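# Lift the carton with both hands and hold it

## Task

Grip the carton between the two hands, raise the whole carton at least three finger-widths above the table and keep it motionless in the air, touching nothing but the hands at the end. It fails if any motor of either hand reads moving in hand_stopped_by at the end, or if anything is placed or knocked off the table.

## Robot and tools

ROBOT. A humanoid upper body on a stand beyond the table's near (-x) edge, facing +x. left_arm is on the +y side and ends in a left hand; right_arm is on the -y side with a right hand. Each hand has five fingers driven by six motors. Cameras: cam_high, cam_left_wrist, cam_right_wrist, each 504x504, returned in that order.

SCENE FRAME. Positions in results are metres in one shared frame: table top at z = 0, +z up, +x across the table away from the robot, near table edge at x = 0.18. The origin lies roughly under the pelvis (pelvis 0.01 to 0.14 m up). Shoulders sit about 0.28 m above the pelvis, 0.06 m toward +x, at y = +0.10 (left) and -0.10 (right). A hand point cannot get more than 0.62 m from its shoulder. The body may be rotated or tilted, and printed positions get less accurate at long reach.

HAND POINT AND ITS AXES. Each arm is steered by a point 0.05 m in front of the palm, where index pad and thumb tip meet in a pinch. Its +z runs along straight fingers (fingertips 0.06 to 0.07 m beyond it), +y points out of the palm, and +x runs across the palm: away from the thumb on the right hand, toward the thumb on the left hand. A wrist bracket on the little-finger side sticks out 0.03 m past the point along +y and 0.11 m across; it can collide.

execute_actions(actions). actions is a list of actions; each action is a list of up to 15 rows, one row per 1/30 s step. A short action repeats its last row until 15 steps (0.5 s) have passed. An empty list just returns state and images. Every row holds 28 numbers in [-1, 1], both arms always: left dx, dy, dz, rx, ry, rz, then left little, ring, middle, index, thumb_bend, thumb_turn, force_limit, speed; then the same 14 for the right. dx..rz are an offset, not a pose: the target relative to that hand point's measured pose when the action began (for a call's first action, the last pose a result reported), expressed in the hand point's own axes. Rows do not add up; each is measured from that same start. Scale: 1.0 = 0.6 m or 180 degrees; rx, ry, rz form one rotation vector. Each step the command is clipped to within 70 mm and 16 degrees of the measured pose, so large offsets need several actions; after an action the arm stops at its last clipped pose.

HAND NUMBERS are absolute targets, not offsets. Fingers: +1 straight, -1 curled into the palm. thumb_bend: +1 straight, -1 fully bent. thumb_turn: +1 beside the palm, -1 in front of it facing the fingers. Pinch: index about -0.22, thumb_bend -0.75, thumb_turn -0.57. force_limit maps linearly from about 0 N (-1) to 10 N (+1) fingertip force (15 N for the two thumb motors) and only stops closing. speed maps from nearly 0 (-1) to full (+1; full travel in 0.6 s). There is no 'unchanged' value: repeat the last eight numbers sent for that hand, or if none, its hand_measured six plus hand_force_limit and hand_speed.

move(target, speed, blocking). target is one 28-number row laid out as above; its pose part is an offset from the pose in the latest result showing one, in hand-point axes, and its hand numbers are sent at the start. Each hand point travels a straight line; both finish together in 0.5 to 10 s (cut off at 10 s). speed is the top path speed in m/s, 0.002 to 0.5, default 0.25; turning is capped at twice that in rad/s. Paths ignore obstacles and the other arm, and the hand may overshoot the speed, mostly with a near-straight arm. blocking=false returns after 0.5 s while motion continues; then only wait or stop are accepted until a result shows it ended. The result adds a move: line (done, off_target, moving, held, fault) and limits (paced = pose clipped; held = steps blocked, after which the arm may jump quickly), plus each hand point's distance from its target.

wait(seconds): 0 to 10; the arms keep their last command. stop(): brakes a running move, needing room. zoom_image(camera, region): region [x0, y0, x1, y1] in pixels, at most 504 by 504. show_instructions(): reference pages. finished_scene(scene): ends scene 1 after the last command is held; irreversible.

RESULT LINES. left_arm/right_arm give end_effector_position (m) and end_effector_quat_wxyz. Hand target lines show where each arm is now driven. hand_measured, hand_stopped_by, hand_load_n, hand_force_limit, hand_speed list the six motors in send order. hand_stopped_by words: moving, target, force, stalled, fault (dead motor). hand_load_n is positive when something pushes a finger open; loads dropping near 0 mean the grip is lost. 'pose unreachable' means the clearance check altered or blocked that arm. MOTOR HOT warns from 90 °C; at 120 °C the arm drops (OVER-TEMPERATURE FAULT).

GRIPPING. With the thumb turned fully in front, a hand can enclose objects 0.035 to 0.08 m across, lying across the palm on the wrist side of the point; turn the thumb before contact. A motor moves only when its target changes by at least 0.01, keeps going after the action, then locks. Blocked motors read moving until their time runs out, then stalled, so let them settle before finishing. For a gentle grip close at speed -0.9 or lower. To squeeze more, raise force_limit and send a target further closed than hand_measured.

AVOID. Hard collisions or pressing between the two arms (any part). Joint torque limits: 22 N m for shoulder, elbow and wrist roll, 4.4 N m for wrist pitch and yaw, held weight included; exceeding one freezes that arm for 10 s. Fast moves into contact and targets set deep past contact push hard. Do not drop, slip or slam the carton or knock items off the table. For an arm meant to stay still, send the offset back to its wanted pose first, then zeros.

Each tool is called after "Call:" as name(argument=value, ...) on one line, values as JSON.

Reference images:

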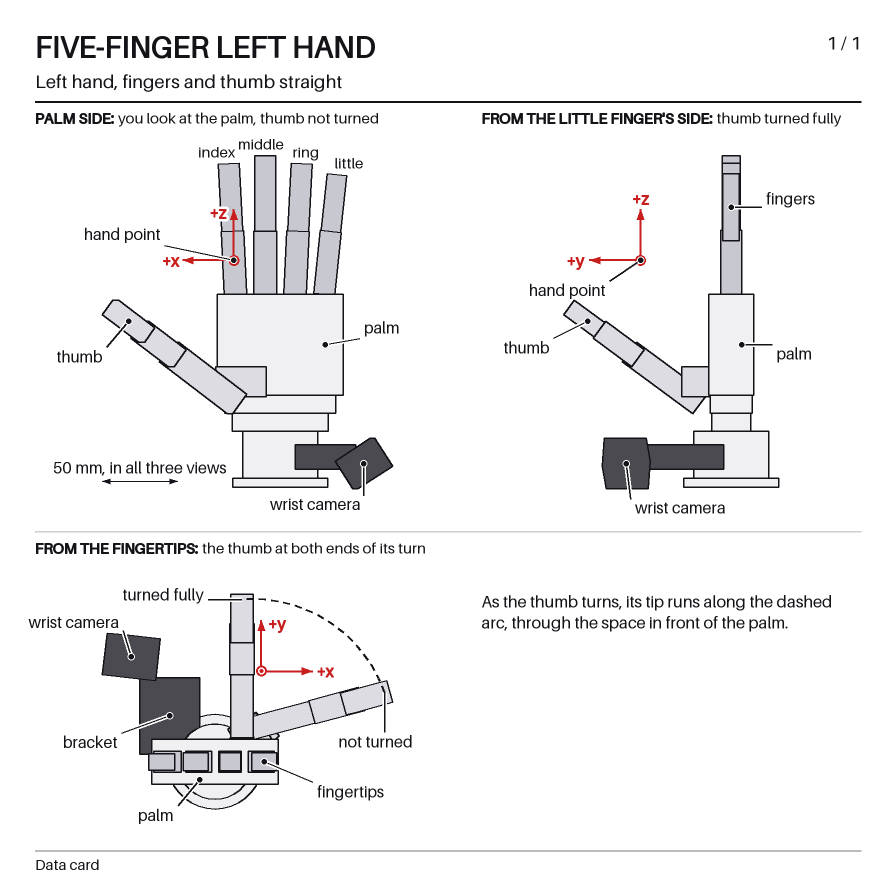

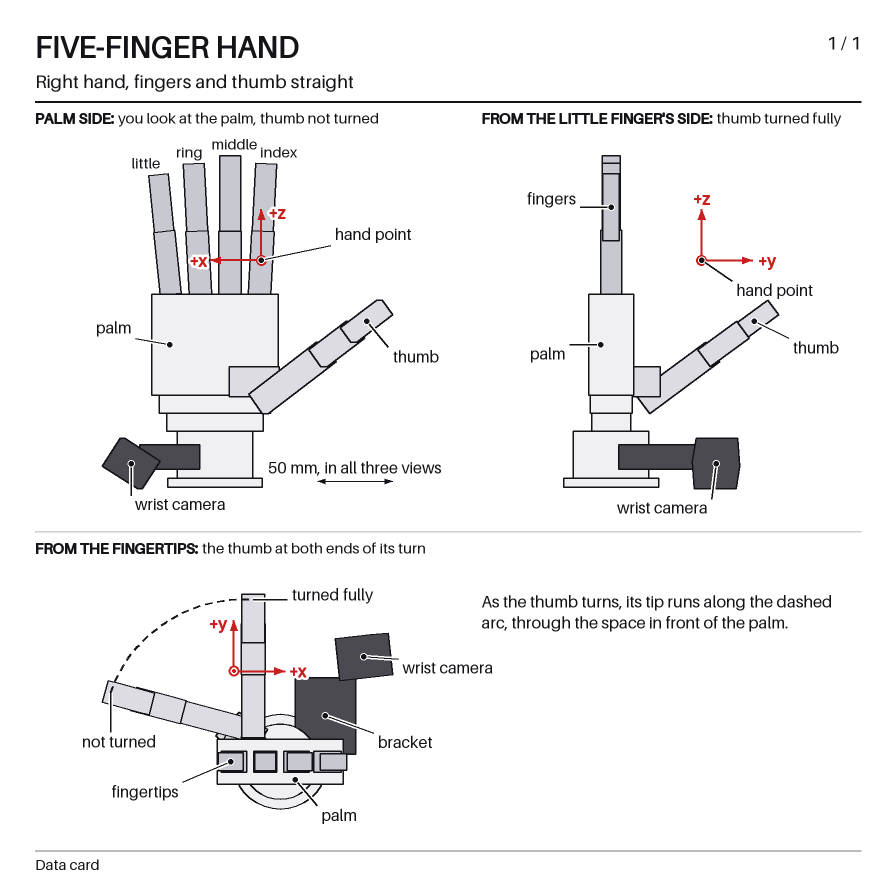

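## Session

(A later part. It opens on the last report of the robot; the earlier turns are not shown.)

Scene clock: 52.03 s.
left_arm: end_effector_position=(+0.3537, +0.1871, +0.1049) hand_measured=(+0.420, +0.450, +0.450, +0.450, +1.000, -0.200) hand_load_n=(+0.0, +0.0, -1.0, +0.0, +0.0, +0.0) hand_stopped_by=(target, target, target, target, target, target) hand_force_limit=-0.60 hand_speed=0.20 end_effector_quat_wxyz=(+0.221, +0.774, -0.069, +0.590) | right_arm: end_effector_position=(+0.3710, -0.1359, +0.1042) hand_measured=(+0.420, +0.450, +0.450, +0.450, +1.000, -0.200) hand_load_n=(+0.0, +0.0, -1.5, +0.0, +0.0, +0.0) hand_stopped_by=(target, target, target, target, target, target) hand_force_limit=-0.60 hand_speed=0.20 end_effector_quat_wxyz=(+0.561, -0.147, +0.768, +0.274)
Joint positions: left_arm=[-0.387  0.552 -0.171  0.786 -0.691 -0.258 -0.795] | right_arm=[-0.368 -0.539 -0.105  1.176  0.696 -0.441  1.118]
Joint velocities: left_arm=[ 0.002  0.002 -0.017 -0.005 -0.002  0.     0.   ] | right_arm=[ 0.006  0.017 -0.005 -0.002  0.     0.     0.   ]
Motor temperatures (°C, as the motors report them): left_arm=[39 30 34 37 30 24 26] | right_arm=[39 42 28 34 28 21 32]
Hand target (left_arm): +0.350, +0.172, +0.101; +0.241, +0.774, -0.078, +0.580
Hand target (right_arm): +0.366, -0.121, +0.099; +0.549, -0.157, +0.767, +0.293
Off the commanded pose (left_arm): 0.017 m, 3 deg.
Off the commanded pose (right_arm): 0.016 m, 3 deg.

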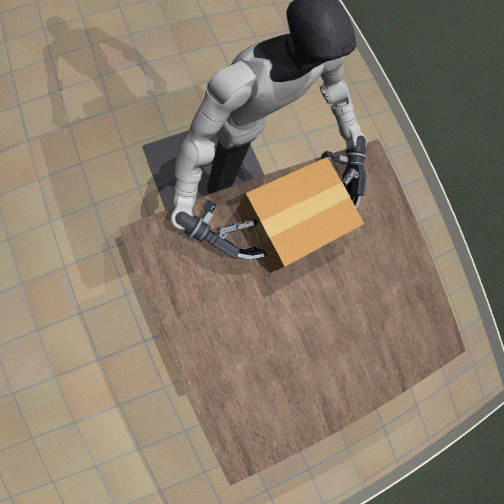

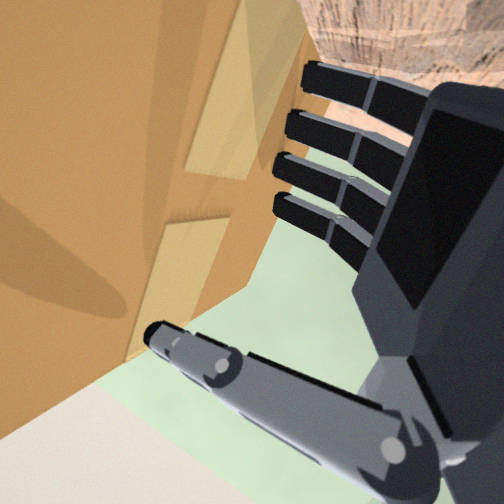

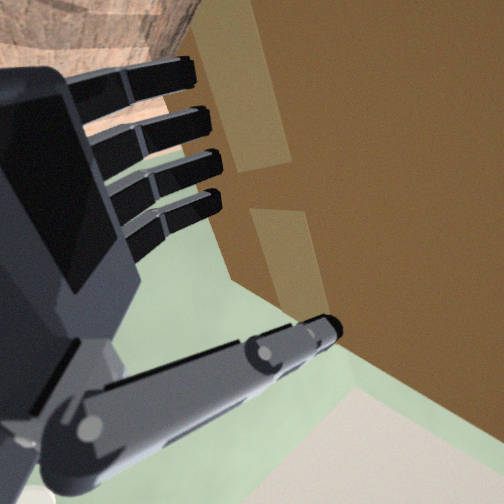

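Call:
execute_actions(actions=[[[0,0.028,0.015,-0.01,0,0,0.42,0.45,0.45,0.45,1,-0.7,0.0,0.0,0,0.028,0.015,-0.01,0,0,0.42,0.45,0.45,0.45,1,-0.7,0.0,0.0],[0,0.031,0.017,-0.005,0,0,0.42,0.45,0.45,0.45,1,-0.7,0.0,0.0,0,0.031,0.017,-0.005,0,0,0.42,0.45,0.45,0.45,1,-0.7,0.0,0.0],[0,0.034,0.019,0.0,0,0,0.42,0.45,0.45,0.45,1,-0.7,0.0,0.0,0,0.034,0.019,0.0,0,0,0.42,0.45,0.45,0.45,1,-0.7,0.0,0.0],[0,0.037,0.021,0.005,0,0,0.42,0.45,0.45,0.45,1,-0.7,0.0,0.0,0,0.037,0.021,0.005,0,0,0.42,0.45,0.45,0.45,1,-0.7,0.0,0.0],[0,0.040,0.023,0.01,0,0,0.42,0.45,0.45,0.45,1,-0.7,0.0,0.0,0,0.040,0.023,0.01,0,0,0.42,0.45,0.45,0.45,1,-0.7,0.0,0.0],[0,0.043,0.025,0.015,0,0,0.42,0.45,0.45,0.45,1,-0.7,0.0,0.0,0,0.043,0.025,0.015,0,0,0.42,0.45,0.45,0.45,1,-0.7,0.0,0.0]]])

Call:
wait(seconds=0.2)

Scene clock: 52.90 s.
left_arm: end_effector_position=(+0.3628, +0.1932, +0.1114) hand_measured=(+0.420, +0.450, +0.450, +0.450, +1.000, -0.382) hand_load_n=(+0.0, +0.0, +0.0, +0.0, -0.5, +7.5) hand_stopped_by=(target, target, target, target, target, force) hand_force_limit=0.00 hand_speed=0.00 end_effector_quat_wxyz=(+0.167, +0.781, -0.025, +0.601) | right_arm: end_effector_position=(+0.3727, -0.1382, +0.1068) hand_measured=(+0.420, +0.450, +0.450, +0.450, +1.000, -0.382) hand_load_n=(+0.0, +0.0, +0.0, +0.0, +0.0, +7.0) hand_stopped_by=(target, target, target, target, target, force) hand_force_limit=0.00 hand_speed=0.00 end_effector_quat_wxyz=(+0.573, -0.108, +0.780, +0.228)
Joint positions: left_arm=[-0.27   0.576 -0.188  0.514 -0.706 -0.178 -0.524] | right_arm=[-0.133 -0.533 -0.071  0.725  0.726 -0.302  0.808]
Joint velocities: left_arm=[-0.011  0.041 -0.054 -0.035 -0.072  0.019  0.07 ] | right_arm=[ 0.324 -0.126  0.101 -0.664  0.015  0.347 -0.457]
Motor temperatures (°C, as the motors report them): left_arm=[39 30 34 37 30 24 26] | right_arm=[39 42 28 34 28 21 31]
Hand target (left_arm): +0.356, +0.159, +0.109; +0.204, +0.779, -0.056, +0.590
Hand target (right_arm): +0.366, -0.108, +0.107; +0.563, -0.137, +0.773, +0.257
Off the commanded pose (left_arm): 0.036 m, 5 deg.
Off the commanded pose (right_arm): 0.032 m, 4 deg.

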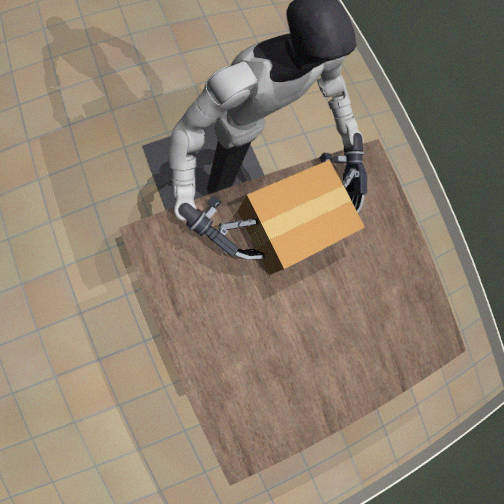

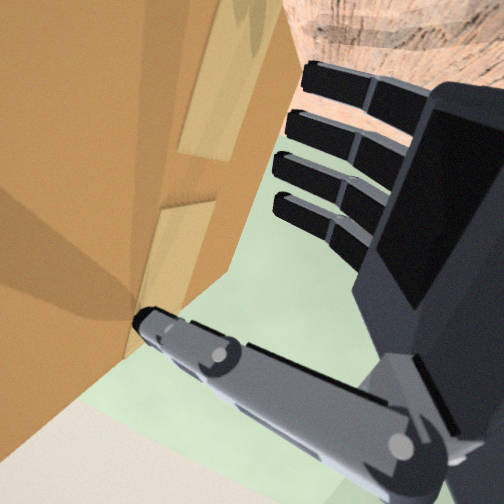

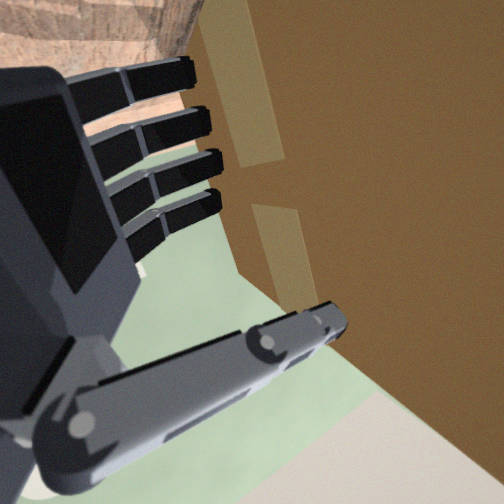

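Scene clock: 53.10 s.
left_arm: end_effector_position=(+0.3628, +0.1932, +0.1113) hand_measured=(+0.420, +0.450, +0.450, +0.450, +1.000, -0.382) hand_load_n=(+0.0, +0.0, +0.0, +0.0, -0.5, +7.5) hand_stopped_by=(target, target, target, target, target, force) hand_force_limit=0.00 hand_speed=0.00 end_effector_quat_wxyz=(+0.167, +0.782, -0.025, +0.601) | right_arm: end_effector_position=(+0.3724, -0.1385, +0.1066) hand_measured=(+0.420, +0.450, +0.450, +0.450, +1.000, -0.382) hand_load_n=(+0.0, +0.0, +0.0, +0.0, +0.0, +7.0) hand_stopped_by=(target, target, target, target, target, force) hand_force_limit=0.00 hand_speed=0.00 end_effector_quat_wxyz=(+0.570, -0.107, +0.783, +0.224)
Joint positions: left_arm=[-0.27   0.578 -0.191  0.513 -0.71  -0.178 -0.521] | right_arm=[-0.116 -0.541 -0.065  0.689  0.728 -0.282  0.782]
Joint velocities: left_arm=[ 0.008  0.008 -0.009  0.005  0.     0.     0.   ] | right_arm=[ 0.005 -0.006  0.008 -0.008  0.017  0.003 -0.004]
Motor temperatures (°C, as the motors report them): left_arm=[39 30 34 37 30 24 26] | right_arm=[39 42 28 34 28 21 31]
Hand target (left_arm): +0.356, +0.159, +0.109; +0.204, +0.779, -0.056, +0.590
Hand target (right_arm): +0.366, -0.108, +0.107; +0.563, -0.137, +0.773, +0.257
Off the commanded pose (left_arm): 0.036 m, 6 deg.
Off the commanded pose (right_arm): 0.032 m, 5 deg.
wait: 0.20 s; no rest

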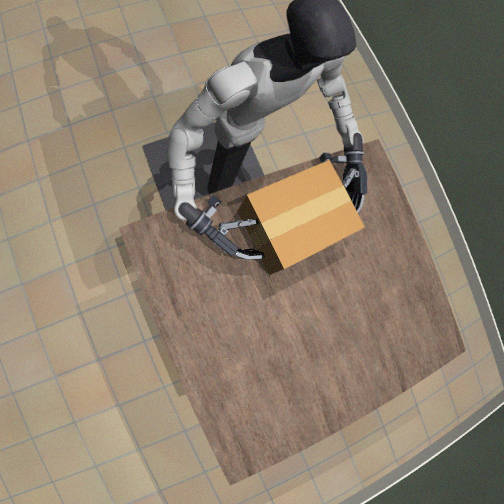

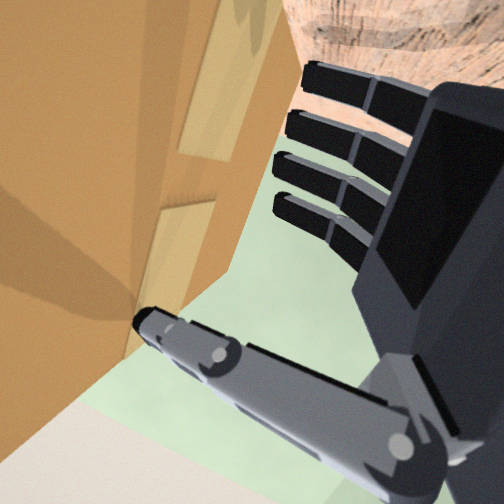

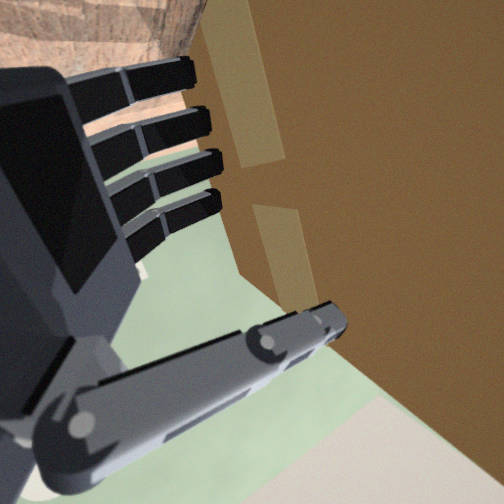

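Call:
execute_actions(actions=[[[-0.016,0.058,0.007,-0.036,-0.007,0,0.42,0.45,0.45,0.45,1,-0.7,0.0,0.0,0.007,0.052,0.016,-0.034,0,0,0.42,0.45,0.45,0.45,1,-0.7,0.0,0.0],[-0.017,0.062,0.008,-0.041,-0.008,0,0.42,0.45,0.45,0.45,1,-0.7,0.0,0.0,0.008,0.056,0.017,-0.039,0,0,0.42,0.45,0.45,0.45,1,-0.7,0.0,0.0],[-0.018,0.066,0.008,-0.047,-0.008,0,0.42,0.45,0.45,0.45,1,-0.7,0.0,0.0,0.009,0.06,0.018,-0.044,0,0,0.42,0.45,0.45,0.45,1,-0.7,0.0,0.0],[-0.019,0.07,0.008,-0.052,-0.008,0,0.42,0.45,0.45,0.45,1,-0.7,0.0,0.0,0.009,0.064,0.019,-0.049,0,0,0.42,0.45,0.45,0.45,1,-0.7,0.0,0.0],[-0.02,0.074,0.009,-0.057,-0.009,0,0.42,0.45,0.45,0.45,1,-0.7,0.0,0.0,0.01,0.068,0.02,-0.053,0,0,0.42,0.45,0.45,0.45,1,-0.7,0.0,0.0],[-0.021,0.078,0.009,-0.062,-0.009,0,0.42,0.45,0.45,0.45,1,-0.7,0.0,0.0,0.011,0.072,0.022,-0.058,0,0,0.42,0.45,0.45,0.45,1,-0.7,0.0,0.0],[-0.022,0.083,0.01,-0.068,-0.01,0,0.42,0.45,0.45,0.45,1,-0.7,0.0,0.0,0.011,0.076,0.023,-0.063,0,0,0.42,0.45,0.45,0.45,1,-0.7,0.0,0.0],[-0.023,0.087,0.01,-0.073,-0.01,0,0.42,0.45,0.45,0.45,1,-0.7,0.0,0.0,0.012,0.079,0.024,-0.067,0,0,0.42,0.45,0.45,0.45,1,-0.7,0.0,0.0]]])

Call:
wait(seconds=0.2)

Scene clock: 54.43 s.
left_arm: end_effector_position=(+0.3613, +0.1899, +0.1105) hand_measured=(+0.420, +0.450, +0.450, +0.450, +0.998, -0.382) hand_load_n=(+0.0, +0.0, +0.0, +0.0, -2.0, +10.0) hand_stopped_by=(target, target, target, target, target, force) hand_force_limit=0.00 hand_speed=0.00 end_effector_quat_wxyz=(+0.201, +0.777, -0.047, +0.595) | right_arm: end_effector_position=(+0.3730, -0.1338, +0.1059) hand_measured=(+0.420, +0.450, +0.450, +0.450, +1.000, -0.382) hand_load_n=(+0.0, +0.0, +1.0, +0.0, -0.5, +8.5) hand_stopped_by=(target, target, target, target, target, force) hand_force_limit=0.00 hand_speed=0.00 end_effector_quat_wxyz=(+0.567, -0.119, +0.774, +0.254)
Joint positions: left_arm=[-0.347  0.589 -0.229  0.659 -0.752 -0.219 -0.657] | right_arm=[-0.213 -0.544 -0.031  0.868  0.766 -0.344  0.907]
Joint velocities: left_arm=[-0.02  -0.008 -0.069  0.054 -0.083 -0.07  -0.011] | right_arm=[-0.048 -0.018  0.081  0.124  0.08  -0.086  0.041]
Motor temperatures (°C, as the motors report them): left_arm=[39 30 34 37 30 24 26] | right_arm=[39 42 28 34 28 21 31]
Hand target (left_arm): +0.350, +0.143, +0.110; +0.254, +0.766, -0.094, +0.583
Hand target (right_arm): +0.360, -0.091, +0.107; +0.555, -0.165, +0.756, +0.305
Off the commanded pose (left_arm): 0.051 m, 9 deg.
Off the commanded pose (right_arm): 0.046 m, 8 deg.

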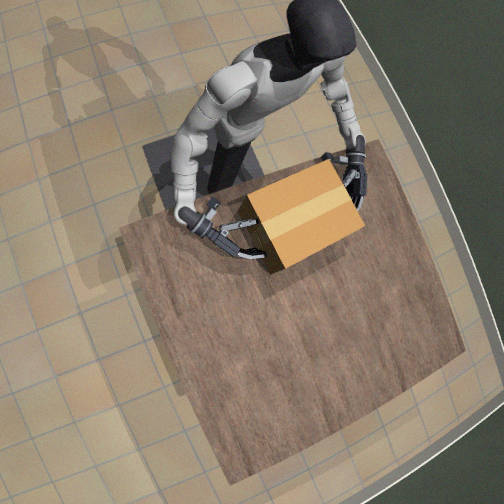

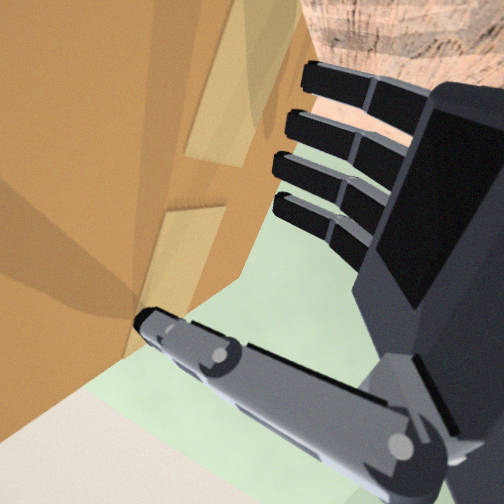

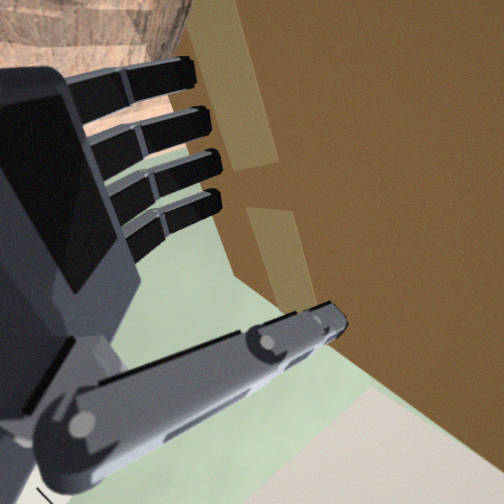

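Scene clock: 54.63 s.
left_arm: end_effector_position=(+0.3613, +0.1898, +0.1105) hand_measured=(+0.420, +0.450, +0.450, +0.450, +0.998, -0.382) hand_load_n=(+0.0, +0.0, +0.0, +0.0, -2.0, +10.0) hand_stopped_by=(target, target, target, target, target, force) hand_force_limit=0.00 hand_speed=0.00 end_effector_quat_wxyz=(+0.202, +0.777, -0.046, +0.595) | right_arm: end_effector_position=(+0.3730, -0.1338, +0.1059) hand_measured=(+0.420, +0.450, +0.450, +0.450, +1.000, -0.382) hand_load_n=(+0.0, +0.0, +0.5, +0.0, -0.5, +9.0) hand_stopped_by=(target, target, target, target, target, force) hand_force_limit=0.00 hand_speed=0.00 end_effector_quat_wxyz=(+0.568, -0.119, +0.774, +0.254)
Joint positions: left_arm=[-0.349  0.59  -0.233  0.662 -0.757 -0.223 -0.658] | right_arm=[-0.215 -0.545 -0.026  0.874  0.771 -0.348  0.909]
Joint velocities: left_arm=[ 0.012 -0.003 -0.002 -0.005  0.005  0.     0.   ] | right_arm=[-0.005  0.    -0.003 -0.006 -0.002 -0.001  0.   ]
Motor temperatures (°C, as the motors report them): left_arm=[39 30 34 37 30 24 26] | right_arm=[39 42 28 35 28 21 31]
Hand target (left_arm): +0.350, +0.143, +0.110; +0.254, +0.766, -0.094, +0.583
Hand target (right_arm): +0.360, -0.091, +0.107; +0.555, -0.165, +0.756, +0.305
Off the commanded pose (left_arm): 0.051 m, 9 deg.
Off the commanded pose (right_arm): 0.046 m, 8 deg.
wait: 0.20 s; at rest by 0.17 s

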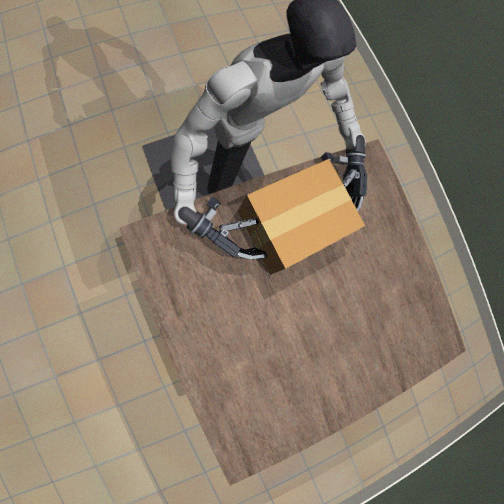

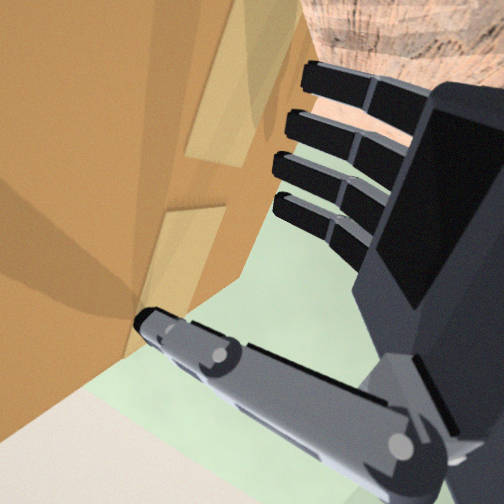

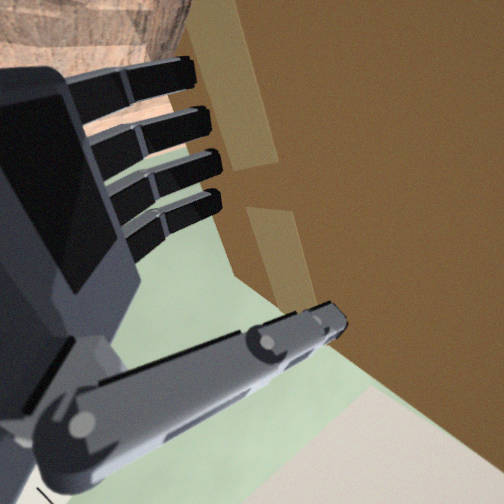

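Call:
execute_actions(actions=[[[-0.021,0.082,0.017,-0.054,-0.007,0,0.42,0.45,0.45,0.45,1,-0.7,0.0,0.0,0.013,0.073,0.025,-0.049,0,0,0.42,0.45,0.45,0.45,1,-0.7,0.0,0.0],[-0.021,0.085,0.018,-0.059,-0.007,0,0.42,0.45,0.45,0.45,1,-0.7,0.0,0.0,0.014,0.076,0.026,-0.053,0,0,0.42,0.45,0.45,0.45,1,-0.7,0.0,0.0],[-0.021,0.088,0.018,-0.065,-0.007,0,0.42,0.45,0.45,0.45,1,-0.7,0.0,0.0,0.015,0.079,0.027,-0.057,0,0,0.42,0.45,0.45,0.45,1,-0.7,0.0,0.0],[-0.021,0.09,0.019,-0.071,-0.007,0,0.42,0.45,0.45,0.45,1,-0.7,0.0,0.0,0.016,0.081,0.028,-0.061,0,0,0.42,0.45,0.45,0.45,1,-0.7,0.0,0.0],[-0.021,0.093,0.019,-0.077,-0.007,0,0.42,0.45,0.45,0.45,1,-0.7,0.0,0.0,0.016,0.0835,0.029,-0.066,0,0,0.42,0.45,0.45,0.45,1,-0.7,0.0,0.0],[-0.018,0.094,0.018,-0.077,-0.007,0,0.42,0.45,0.45,0.45,1,-0.7,0.0,0.0,0.013,0.084,0.028,-0.066,0,0,0.42,0.45,0.45,0.45,1,-0.7,0.0,0.0],[-0.015,0.095,0.018,-0.077,-0.007,0,0.42,0.45,0.45,0.45,1,-0.7,0.0,0.0,0.01,0.085,0.027,-0.066,0,0,0.42,0.45,0.45,0.45,1,-0.7,0.0,0.0],[-0.012,0.095,0.017,-0.077,-0.007,0,0.42,0.45,0.45,0.45,1,-0.7,0.0,0.0,0.007,0.086,0.026,-0.066,0,0,0.42,0.45,0.45,0.45,1,-0.7,0.0,0.0],[-0.009,0.096,0.016,-0.077,-0.007,0,0.42,0.45,0.45,0.45,1,-0.7,0.0,0.0,0.004,0.087,0.026,-0.066,0,0,0.42,0.45,0.45,0.45,1,-0.7,0.0,0.0],[-0.0055,0.097,0.016,-0.077,-0.007,0,0.42,0.45,0.45,0.45,1,-0.7,0.0,0.0,0.0005,0.088,0.025,-0.066,0,0,0.42,0.45,0.45,0.45,1,-0.7,0.0,0.0]]])

Call:
wait(seconds=0.2)

Scene clock: 55.97 s.
left_arm: end_effector_position=(+0.3591, +0.1883, +0.1111) hand_measured=(+0.420, +0.450, +0.450, +0.450, +1.000, -0.382) hand_load_n=(+0.0, +1.5, +2.5, +0.0, -1.0, +3.0) hand_stopped_by=(target, target, target, target, target, force) hand_force_limit=0.00 hand_speed=0.00 end_effector_quat_wxyz=(+0.227, +0.778, -0.070, +0.582) | right_arm: end_effector_position=(+0.3719, -0.1323, +0.1066) hand_measured=(+0.420, +0.450, +0.450, +0.450, +1.000, -0.382) hand_load_n=(+0.0, +2.0, +3.0, +0.0, -1.0, +4.5) hand_stopped_by=(target, target, target, target, target, force) hand_force_limit=0.00 hand_speed=0.00 end_effector_quat_wxyz=(+0.560, -0.125, +0.773, +0.270)
Joint positions: left_arm=[-0.413  0.617 -0.273  0.756 -0.789 -0.224 -0.761] | right_arm=[-0.248 -0.565  0.015  0.93   0.813 -0.353  0.958]
Joint velocities: left_arm=[ 0.008  0.046 -0.072 -0.055 -0.067  0.006  0.046] | right_arm=[ 0.072 -0.048  0.104 -0.133  0.069  0.042 -0.098]
Motor temperatures (°C, as the motors report them): left_arm=[39 30 34 38 30 24 26] | right_arm=[39 41 28 35 28 21 32]
Hand target (left_arm): +0.349, +0.136, +0.121; +0.294, +0.752, -0.118, +0.578
Hand target (right_arm): +0.358, -0.084, +0.116; +0.552, -0.176, +0.743, +0.334
Off the commanded pose (left_arm): 0.057 m, 10 deg.
Off the commanded pose (right_arm): 0.053 m, 10 deg.

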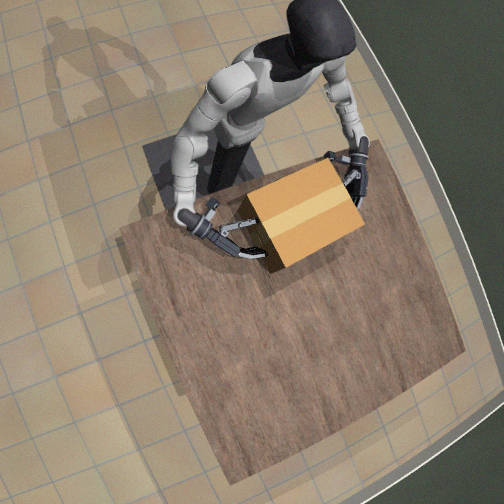

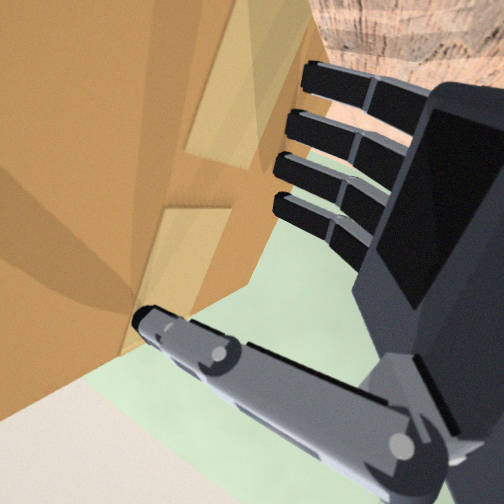

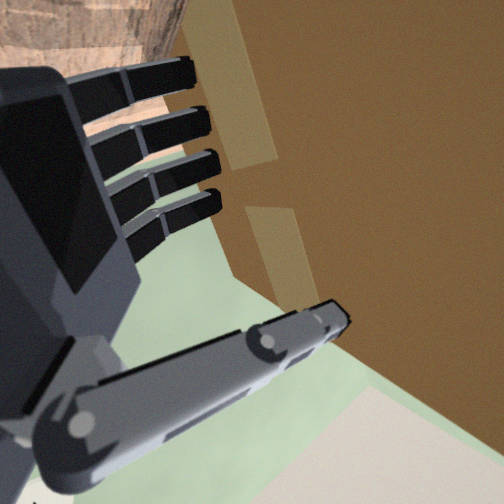

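Scene clock: 56.17 s.
left_arm: end_effector_position=(+0.3591, +0.1883, +0.1112) hand_measured=(+0.420, +0.450, +0.450, +0.450, +1.000, -0.382) hand_load_n=(+0.0, +1.5, +2.0, +0.0, -1.0, +2.5) hand_stopped_by=(target, target, target, target, target, force) hand_force_limit=0.00 hand_speed=0.00 end_effector_quat_wxyz=(+0.227, +0.778, -0.070, +0.582) | right_arm: end_effector_position=(+0.3719, -0.1322, +0.1066) hand_measured=(+0.420, +0.450, +0.450, +0.450, +1.000, -0.382) hand_load_n=(+0.0, +2.0, +3.0, +0.0, -1.0, +4.0) hand_stopped_by=(target, target, target, target, target, force) hand_force_limit=0.00 hand_speed=0.00 end_effector_quat_wxyz=(+0.560, -0.125, +0.773, +0.270)
Joint positions: left_arm=[-0.412  0.619 -0.277  0.754 -0.793 -0.224 -0.758] | right_arm=[-0.245 -0.568  0.02   0.923  0.817 -0.351  0.953]
Joint velocities: left_arm=[ 0.003 -0.009  0.     0.002  0.002  0.     0.   ] | right_arm=[ 0.     0.009 -0.015  0.006 -0.006  0.     0.   ]
Motor temperatures (°C, as the motors report them): left_arm=[39 30 34 38 30 24 26] | right_arm=[39 41 28 35 28 21 32]
Hand target (left_arm): +0.349, +0.136, +0.121; +0.294, +0.752, -0.118, +0.578
Hand target (right_arm): +0.358, -0.084, +0.116; +0.552, -0.176, +0.743, +0.334
Off the commanded pose (left_arm): 0.057 m, 10 deg.
Off the commanded pose (right_arm): 0.053 m, 10 deg.
wait: 0.20 s; at rest by 0.17 s

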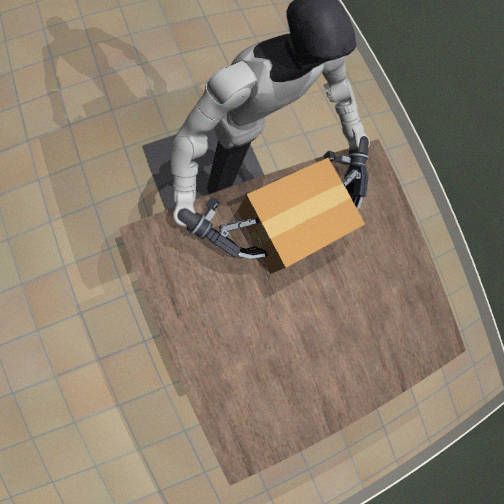

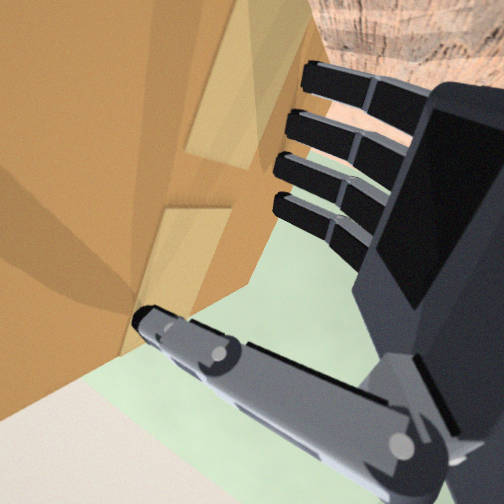

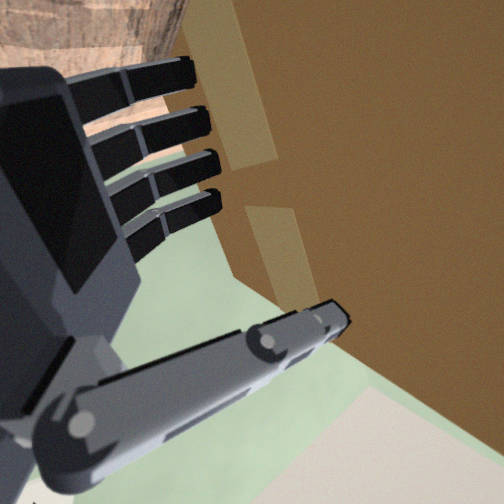

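Call:
execute_actions(actions=[[[-0.003,0.095,0.025,-0.057,0.005,0,0.42,0.45,0.45,0.45,1,-0.7,0.0,0.0,0.0,0.086,0.029,-0.057,-0.004,-0.003,0.42,0.45,0.45,0.45,1,-0.7,0.0,0.0],[-0.001,0.098,0.0255,-0.058,0.006,0.001,0.42,0.45,0.45,0.45,1,-0.7,0.0,0.0,-0.002,0.09,0.03,-0.058,-0.005,-0.004,0.42,0.45,0.45,0.45,1,-0.7,0.0,0.0],[0.0016,0.1008,0.025,-0.058,0.007,0.001,0.42,0.45,0.45,0.45,1,-0.7,0.0,0.0,-0.0045,0.093,0.0295,-0.058,-0.006,-0.004,0.42,0.45,0.45,0.45,1,-0.7,0.0,0.0],[0.0048,0.1017,0.0244,-0.058,0.008,0.002,0.42,0.45,0.45,0.45,1,-0.7,0.0,0.0,-0.0077,0.0939,0.0287,-0.058,-0.007,-0.005,0.42,0.45,0.45,0.45,1,-0.7,0.0,0.0],[0.0079,0.1026,0.0236,-0.058,0.009,0.002,0.42,0.45,0.45,0.45,1,-0.7,0.0,0.0,-0.0108,0.0948,0.028,-0.058,-0.008,-0.005,0.42,0.45,0.45,0.45,1,-0.7,0.0,0.0],[0.011,0.1035,0.0229,-0.058,0.01,0.003,0.42,0.45,0.45,0.45,1,-0.7,0.0,0.0,-0.0139,0.0957,0.0272,-0.058,-0.009,-0.006,0.42,0.45,0.45,0.45,1,-0.7,0.0,0.0],[0.0141,0.1044,0.0222,-0.058,0.011,0.003,0.42,0.45,0.45,0.45,1,-0.7,0.0,0.0,-0.017,0.0966,0.0264,-0.058,-0.01,-0.006,0.42,0.45,0.45,0.45,1,-0.7,0.0,0.0],[0.0172,0.1053,0.0214,-0.058,0.012,0.004,0.42,0.45,0.45,0.45,1,-0.7,0.0,0.0,-0.0201,0.0975,0.0257,-0.058,-0.011,-0.007,0.42,0.45,0.45,0.45,1,-0.7,0.0,0.0],[0.0204,0.1062,0.0207,-0.058,0.013,0.004,0.42,0.45,0.45,0.45,1,-0.7,0.0,0.0,-0.0233,0.0985,0.0249,-0.058,-0.012,-0.007,0.42,0.45,0.45,0.45,1,-0.7,0.0,0.0],[0.0235,0.1071,0.02,-0.058,0.014,0.005,0.42,0.45,0.45,0.45,1,-0.7,0.0,0.0,-0.0264,0.0994,0.0242,-0.058,-0.013,-0.008,0.42,0.45,0.45,0.45,1,-0.7,0.0,0.0],[0.0266,0.108,0.0192,-0.058,0.015,0.005,0.42,0.45,0.45,0.45,1,-0.7,0.0,0.0,-0.0295,0.1003,0.0234,-0.058,-0.014,-0.008,0.42,0.45,0.45,0.45,1,-0.7,0.0,0.0],[0.0297,0.1089,0.0185,-0.058,0.016,0.006,0.42,0.45,0.45,0.45,1,-0.7,0.0,0.0,-0.0326,0.1012,0.0226,-0.058,-0.015,-0.009,0.42,0.45,0.45,0.45,1,-0.7,0.0,0.0],[0.0328,0.1098,0.0177,-0.058,0.017,0.006,0.42,0.45,0.45,0.45,1,-0.7,0.0,0.0,-0.0357,0.1021,0.0219,-0.058,-0.016,-0.009,0.42,0.45,0.45,0.45,1,-0.7,0.0,0.0]]])

Call:
wait(seconds=0.3)

Scene clock: 57.47 s.
left_arm: end_effector_position=(+0.3662, +0.1906, +0.1486) hand_measured=(+0.420, +0.450, +0.450, +0.450, +1.000, -0.382) hand_load_n=(+0.5, +2.5, +3.5, +0.0, -0.5, +3.5) hand_stopped_by=(target, target, target, target, target, force) hand_force_limit=0.00 hand_speed=0.00 end_effector_quat_wxyz=(+0.227, +0.749, -0.062, +0.620) | right_arm: end_effector_position=(+0.3762, -0.1290, +0.1382) hand_measured=(+0.420, +0.450, +0.450, +0.450, +0.998, -0.384) hand_load_n=(+0.0, +2.0, +4.5, +0.0, -1.0, -1.0) hand_stopped_by=(target, target, target, target, target, force) hand_force_limit=0.00 hand_speed=0.00 end_effector_quat_wxyz=(+0.589, -0.121, +0.750, +0.275)
Joint positions: left_arm=[-0.377  0.675 -0.284  0.582 -0.881 -0.211 -0.682] | right_arm=[-0.163 -0.616  0.041  0.693  0.9   -0.306  0.861]
Joint velocities: left_arm=[ 0.005  0.16  -0.06  -0.316 -0.202  0.     0.165] | right_arm=[ 0.052 -0.14   0.091 -0.388  0.201  0.041 -0.186]
Motor temperatures (°C, as the motors report them): left_arm=[39 30 34 38 30 24 27] | right_arm=[39 41 28 35 28 21 34]
Hand target (left_arm): +0.347, +0.133, +0.146; +0.295, +0.736, -0.124, +0.597
Hand target (right_arm): +0.356, -0.080, +0.141; +0.568, -0.181, +0.729, +0.336
Off the commanded pose (left_arm): 0.064 m, 11 deg.
Off the commanded pose (right_arm): 0.055 m, 10 deg.

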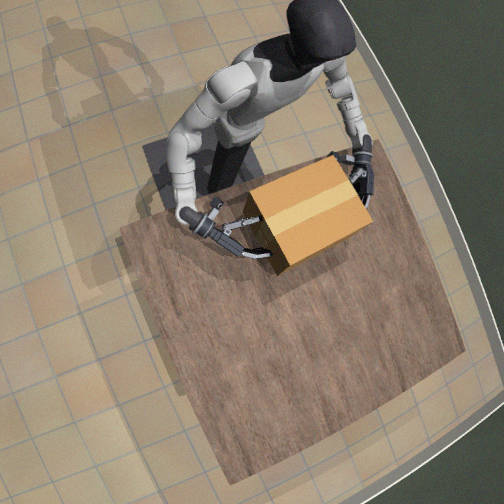

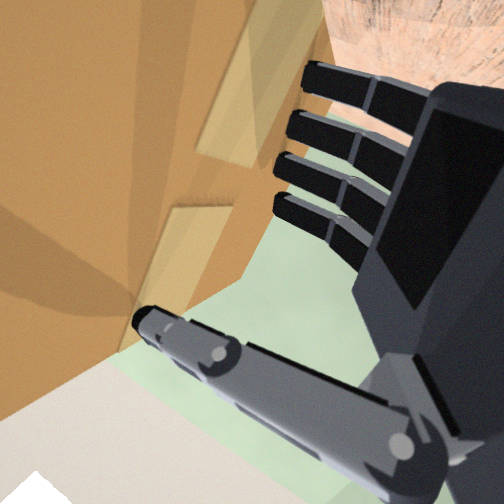

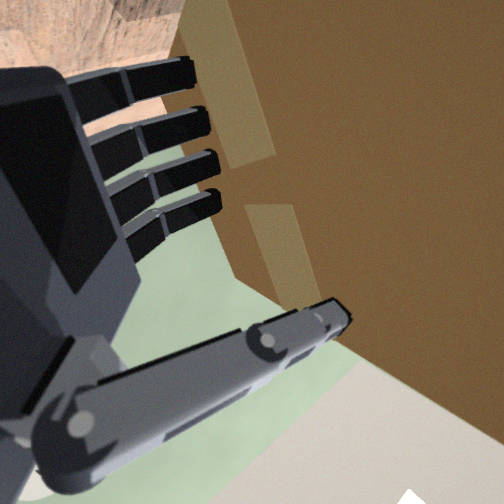

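Scene clock: 57.77 s.
left_arm: end_effector_position=(+0.3649, +0.1901, +0.1466) hand_measured=(+0.420, +0.450, +0.450, +0.450, +1.000, -0.382) hand_load_n=(+0.5, +2.5, +3.5, +0.0, -0.5, +3.5) hand_stopped_by=(target, target, target, target, target, force) hand_force_limit=0.00 hand_speed=0.00 end_effector_quat_wxyz=(+0.228, +0.752, -0.059, +0.616) | right_arm: end_effector_position=(+0.3743, -0.1293, +0.1362) hand_measured=(+0.420, +0.450, +0.450, +0.450, +0.998, -0.384) hand_load_n=(+0.0, +2.0, +4.5, +0.0, -1.0, -1.0) hand_stopped_by=(target, target, target, target, target, force) hand_force_limit=0.00 hand_speed=0.00 end_effector_quat_wxyz=(+0.584, -0.119, +0.754, +0.275)
Joint positions: left_arm=[-0.369  0.683 -0.295  0.57  -0.891 -0.205 -0.672] | right_arm=[-0.148 -0.623  0.052  0.676  0.909 -0.298  0.848]
Joint velocities: left_arm=[ 0.011 -0.006  0.009  0.     0.005  0.002  0.   ] | right_arm=[ 0.008  0.012  0.009  0.    -0.003  0.002  0.   ]
Motor temperatures (°C, as the motors report them): left_arm=[39 30 34 38 30 24 28] | right_arm=[39 41 28 35 28 21 35]
Hand target (left_arm): +0.347, +0.133, +0.146; +0.295, +0.736, -0.124, +0.597
Hand target (right_arm): +0.356, -0.080, +0.141; +0.568, -0.181, +0.729, +0.336
Off the commanded pose (left_arm): 0.064 m, 11 deg.
Off the commanded pose (right_arm): 0.055 m, 10 deg.
wait: 0.30 s; no rest

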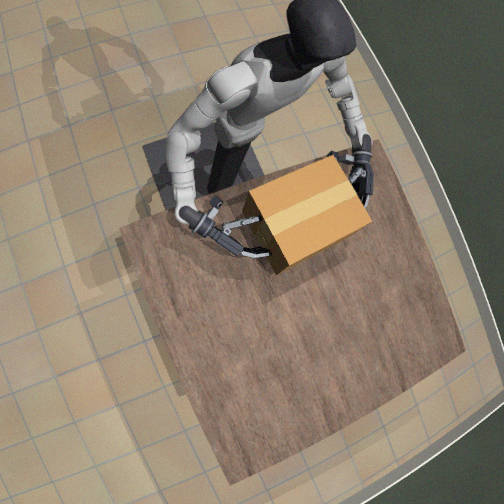

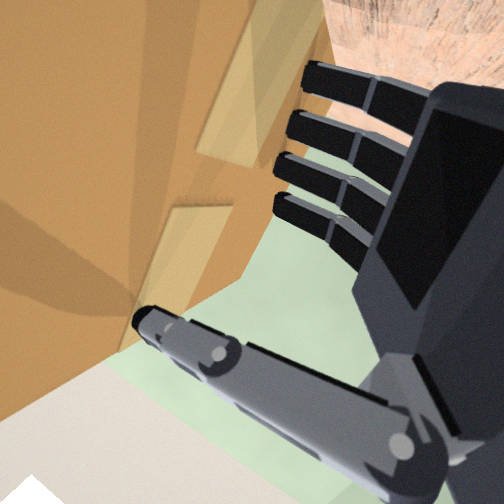

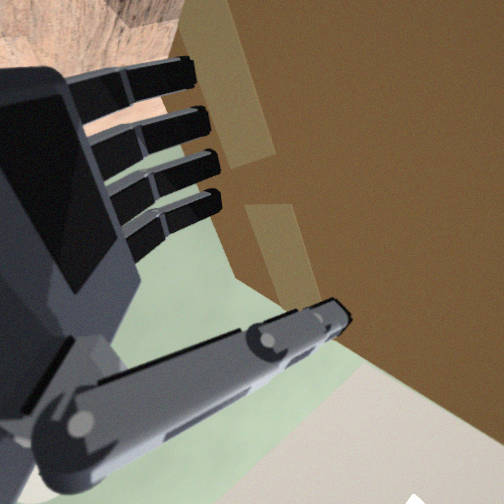

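Call:
execute_actions(actions=[[[-0.0247,0.0977,0.0205,-0.061,-0.01,0.003,0.42,0.45,0.45,0.45,1,-0.7,0.0,0.0,0.0114,0.0888,0.028,-0.058,0.005,-0.006,0.42,0.45,0.45,0.45,1,-0.7,0.0,0.0],[-0.0215,0.0986,0.02,-0.061,-0.0105,0.003,0.42,0.45,0.45,0.45,1,-0.7,0.0,0.0,0.008,0.0898,0.0274,-0.058,0.005,-0.006,0.42,0.45,0.45,0.45,1,-0.7,0.0,0.0],[-0.0175,0.0997,0.0194,-0.061,-0.011,0.002,0.42,0.45,0.45,0.45,1,-0.7,0.0,0.0,0.0036,0.091,0.0266,-0.058,0.0055,-0.006,0.42,0.45,0.45,0.45,1,-0.7,0.0,0.0],[-0.0128,0.101,0.0187,-0.061,-0.0115,0.002,0.42,0.45,0.45,0.45,1,-0.7,0.0,0.0,-0.0015,0.0925,0.0257,-0.058,0.006,-0.005,0.42,0.45,0.45,0.45,1,-0.7,0.0,0.0],[-0.008,0.1024,0.018,-0.061,-0.012,0.002,0.42,0.45,0.45,0.45,1,-0.7,0.0,0.0,-0.0067,0.094,0.0248,-0.058,0.0065,-0.005,0.42,0.45,0.45,0.45,1,-0.7,0.0,0.0],[-0.0032,0.1037,0.0174,-0.061,-0.0125,0.002,0.42,0.45,0.45,0.45,1,-0.7,0.0,0.0,-0.0119,0.0955,0.0239,-0.058,0.007,-0.005,0.42,0.45,0.45,0.45,1,-0.7,0.0,0.0],[0.0015,0.1051,0.0167,-0.061,-0.013,0.001,0.42,0.45,0.45,0.45,1,-0.7,0.0,0.0,-0.0171,0.097,0.023,-0.058,0.0075,-0.005,0.42,0.45,0.45,0.45,1,-0.7,0.0,0.0],[0.0063,0.1064,0.016,-0.061,-0.0135,0.001,0.42,0.45,0.45,0.45,1,-0.7,0.0,0.0,-0.0223,0.0985,0.022,-0.058,0.008,-0.004,0.42,0.45,0.45,0.45,1,-0.7,0.0,0.0],[0.0111,0.1078,0.0153,-0.061,-0.014,0.001,0.42,0.45,0.45,0.45,1,-0.7,0.0,0.0,-0.0275,0.1,0.0211,-0.058,0.0085,-0.004,0.42,0.45,0.45,0.45,1,-0.7,0.0,0.0],[0.0158,0.1091,0.0146,-0.061,-0.0145,0.0,0.42,0.45,0.45,0.45,1,-0.7,0.0,0.0,-0.0327,0.1015,0.0202,-0.058,0.009,-0.004,0.42,0.45,0.45,0.45,1,-0.7,0.0,0.0],[0.0206,0.1105,0.0139,-0.061,-0.015,0.0,0.42,0.45,0.45,0.45,1,-0.7,0.0,0.0,-0.0379,0.103,0.0193,-0.058,0.0095,-0.004,0.42,0.45,0.45,0.45,1,-0.7,0.0,0.0],[0.0254,0.1118,0.0132,-0.061,-0.0155,0.0,0.42,0.45,0.45,0.45,1,-0.7,0.0,0.0,-0.0431,0.1045,0.0184,-0.058,0.01,-0.003,0.42,0.45,0.45,0.45,1,-0.7,0.0,0.0],[0.0294,0.113,0.0126,-0.061,-0.016,-0.001,0.42,0.45,0.45,0.45,1,-0.7,0.0,0.0,-0.0475,0.1058,0.0176,-0.058,0.0105,-0.003,0.42,0.45,0.45,0.45,1,-0.7,0.0,0.0],[0.0325,0.1139,0.0122,-0.061,-0.0165,-0.001,0.42,0.45,0.45,0.45,1,-0.7,0.0,0.0,-0.051,0.1068,0.017,-0.058,0.011,-0.003,0.42,0.45,0.45,0.45,1,-0.7,0.0,0.0],[0.0341,0.1143,0.012,-0.061,-0.017,-0.001,0.42,0.45,0.45,0.45,1,-0.7,0.0,0.0,-0.0527,0.1073,0.0167,-0.058,0.011,-0.003,0.42,0.45,0.45,0.45,1,-0.7,0.0,0.0]]])

Call:
wait(seconds=0.3)

Scene clock: 61.90 s.
left_arm: end_effector_position=(+0.3696, +0.1910, +0.1819) hand_measured=(+0.420, +0.450, +0.450, +0.450, +1.000, -0.382) hand_load_n=(+0.5, +2.5, +3.5, +0.0, -0.5, +4.0) hand_stopped_by=(target, target, target, target, target, force) hand_force_limit=0.00 hand_speed=0.00 end_effector_quat_wxyz=(+0.230, +0.754, -0.063, +0.612) | right_arm: end_effector_position=(+0.3776, -0.1245, +0.1701) hand_measured=(+0.420, +0.450, +0.450, +0.450, +1.000, -0.384) hand_load_n=(+0.0, +2.5, +5.0, +0.0, -1.0, -1.5) hand_stopped_by=(target, target, target, target, target, force) hand_force_limit=0.00 hand_speed=0.00 end_effector_quat_wxyz=(+0.576, -0.124, +0.758, +0.279)
Joint positions: left_arm=[-0.347  0.831 -0.312  0.328 -1.002 -0.064 -0.552] | right_arm=[-0.048 -0.771  0.073  0.365  1.015 -0.15   0.691]
Joint velocities: left_arm=[ 0.034  0.364 -0.031 -0.554 -0.299  0.329  0.321] | right_arm=[ 0.239 -0.41  -0.005 -0.696  0.273  0.333 -0.392]
Motor temperatures (°C, as the motors report them): left_arm=[40 30 35 41 30 25 33] | right_arm=[41 41 28 38 28 22 41]
Hand target (left_arm): +0.348, +0.134, +0.185; +0.301, +0.740, -0.124, +0.588
Hand target (right_arm): +0.355, -0.077, +0.181; +0.557, -0.184, +0.734, +0.342
Off the commanded pose (left_arm): 0.064 m, 11 deg.
Off the commanded pose (right_arm): 0.054 m, 10 deg.

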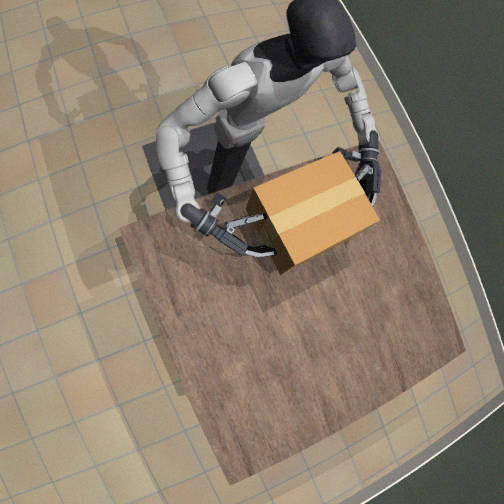

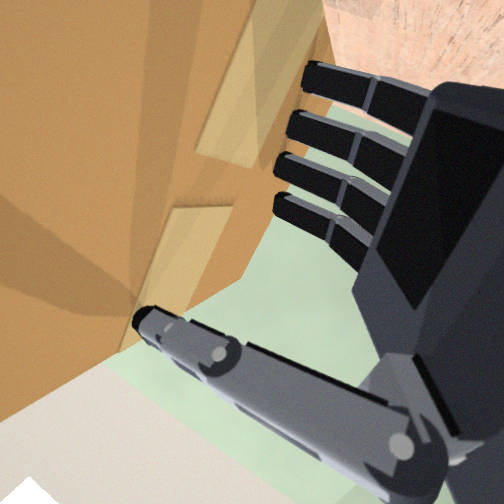

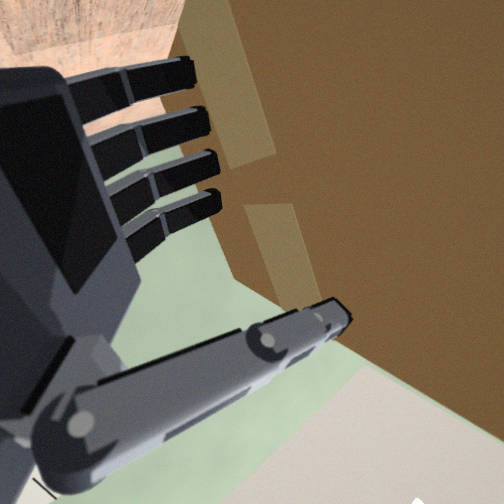

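Scene clock: 62.20 s.
left_arm: end_effector_position=(+0.3696, +0.1904, +0.1848) hand_measured=(+0.420, +0.450, +0.450, +0.450, +1.000, -0.382) hand_load_n=(+0.0, +2.5, +3.5, +0.0, -1.0, +4.5) hand_stopped_by=(target, target, target, target, target, force) hand_force_limit=0.00 hand_speed=0.00 end_effector_quat_wxyz=(+0.230, +0.756, -0.062, +0.609) | right_arm: end_effector_position=(+0.3774, -0.1243, +0.1733) hand_measured=(+0.420, +0.450, +0.450, +0.450, +1.000, -0.384) hand_load_n=(+0.0, +2.5, +5.0, +0.0, -1.0, -1.5) hand_stopped_by=(target, target, target, target, target, force) hand_force_limit=0.00 hand_speed=0.00 end_effector_quat_wxyz=(+0.573, -0.123, +0.761, +0.278)
Joint positions: left_arm=[-0.343  0.852 -0.316  0.296 -1.02  -0.044 -0.532] | right_arm=[-0.031 -0.795  0.075  0.326  1.032 -0.13   0.666]
Joint velocities: left_arm=[ 0.017 -0.005 -0.009 -0.002 -0.003  0.013  0.001] | right_arm=[ 0.028  0.     0.011  0.003 -0.005  0.013 -0.001]
Motor temperatures (°C, as the motors report them): left_arm=[40 30 35 41 30 25 33] | right_arm=[41 41 28 38 28 22 41]
Hand target (left_arm): +0.348, +0.134, +0.185; +0.301, +0.740, -0.124, +0.588
Hand target (right_arm): +0.355, -0.077, +0.181; +0.557, -0.184, +0.734, +0.342
Off the commanded pose (left_arm): 0.063 m, 11 deg.
Off the commanded pose (right_arm): 0.053 m, 10 deg.
wait: 0.30 s; no rest

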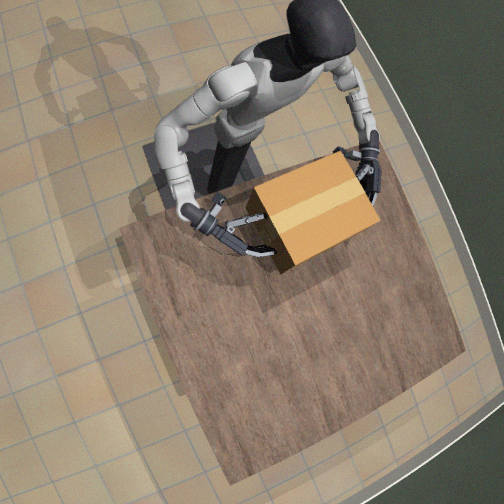

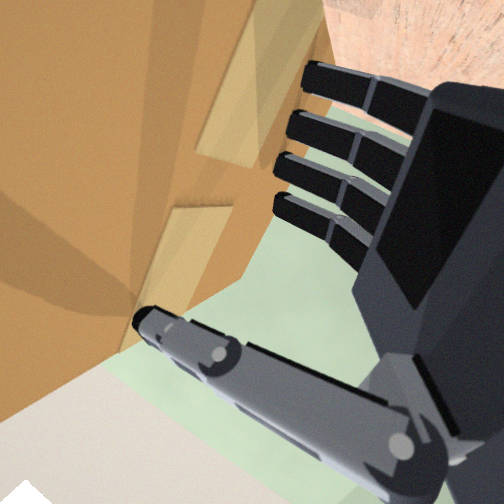

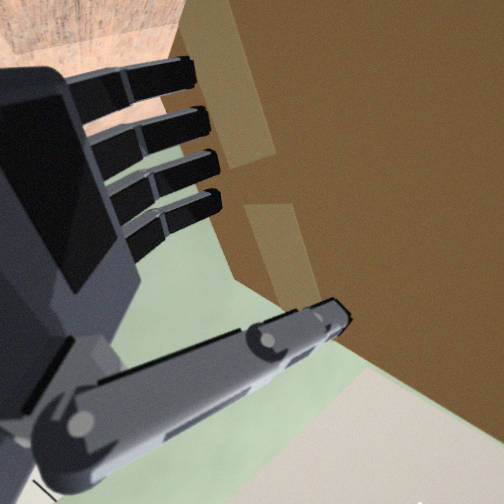

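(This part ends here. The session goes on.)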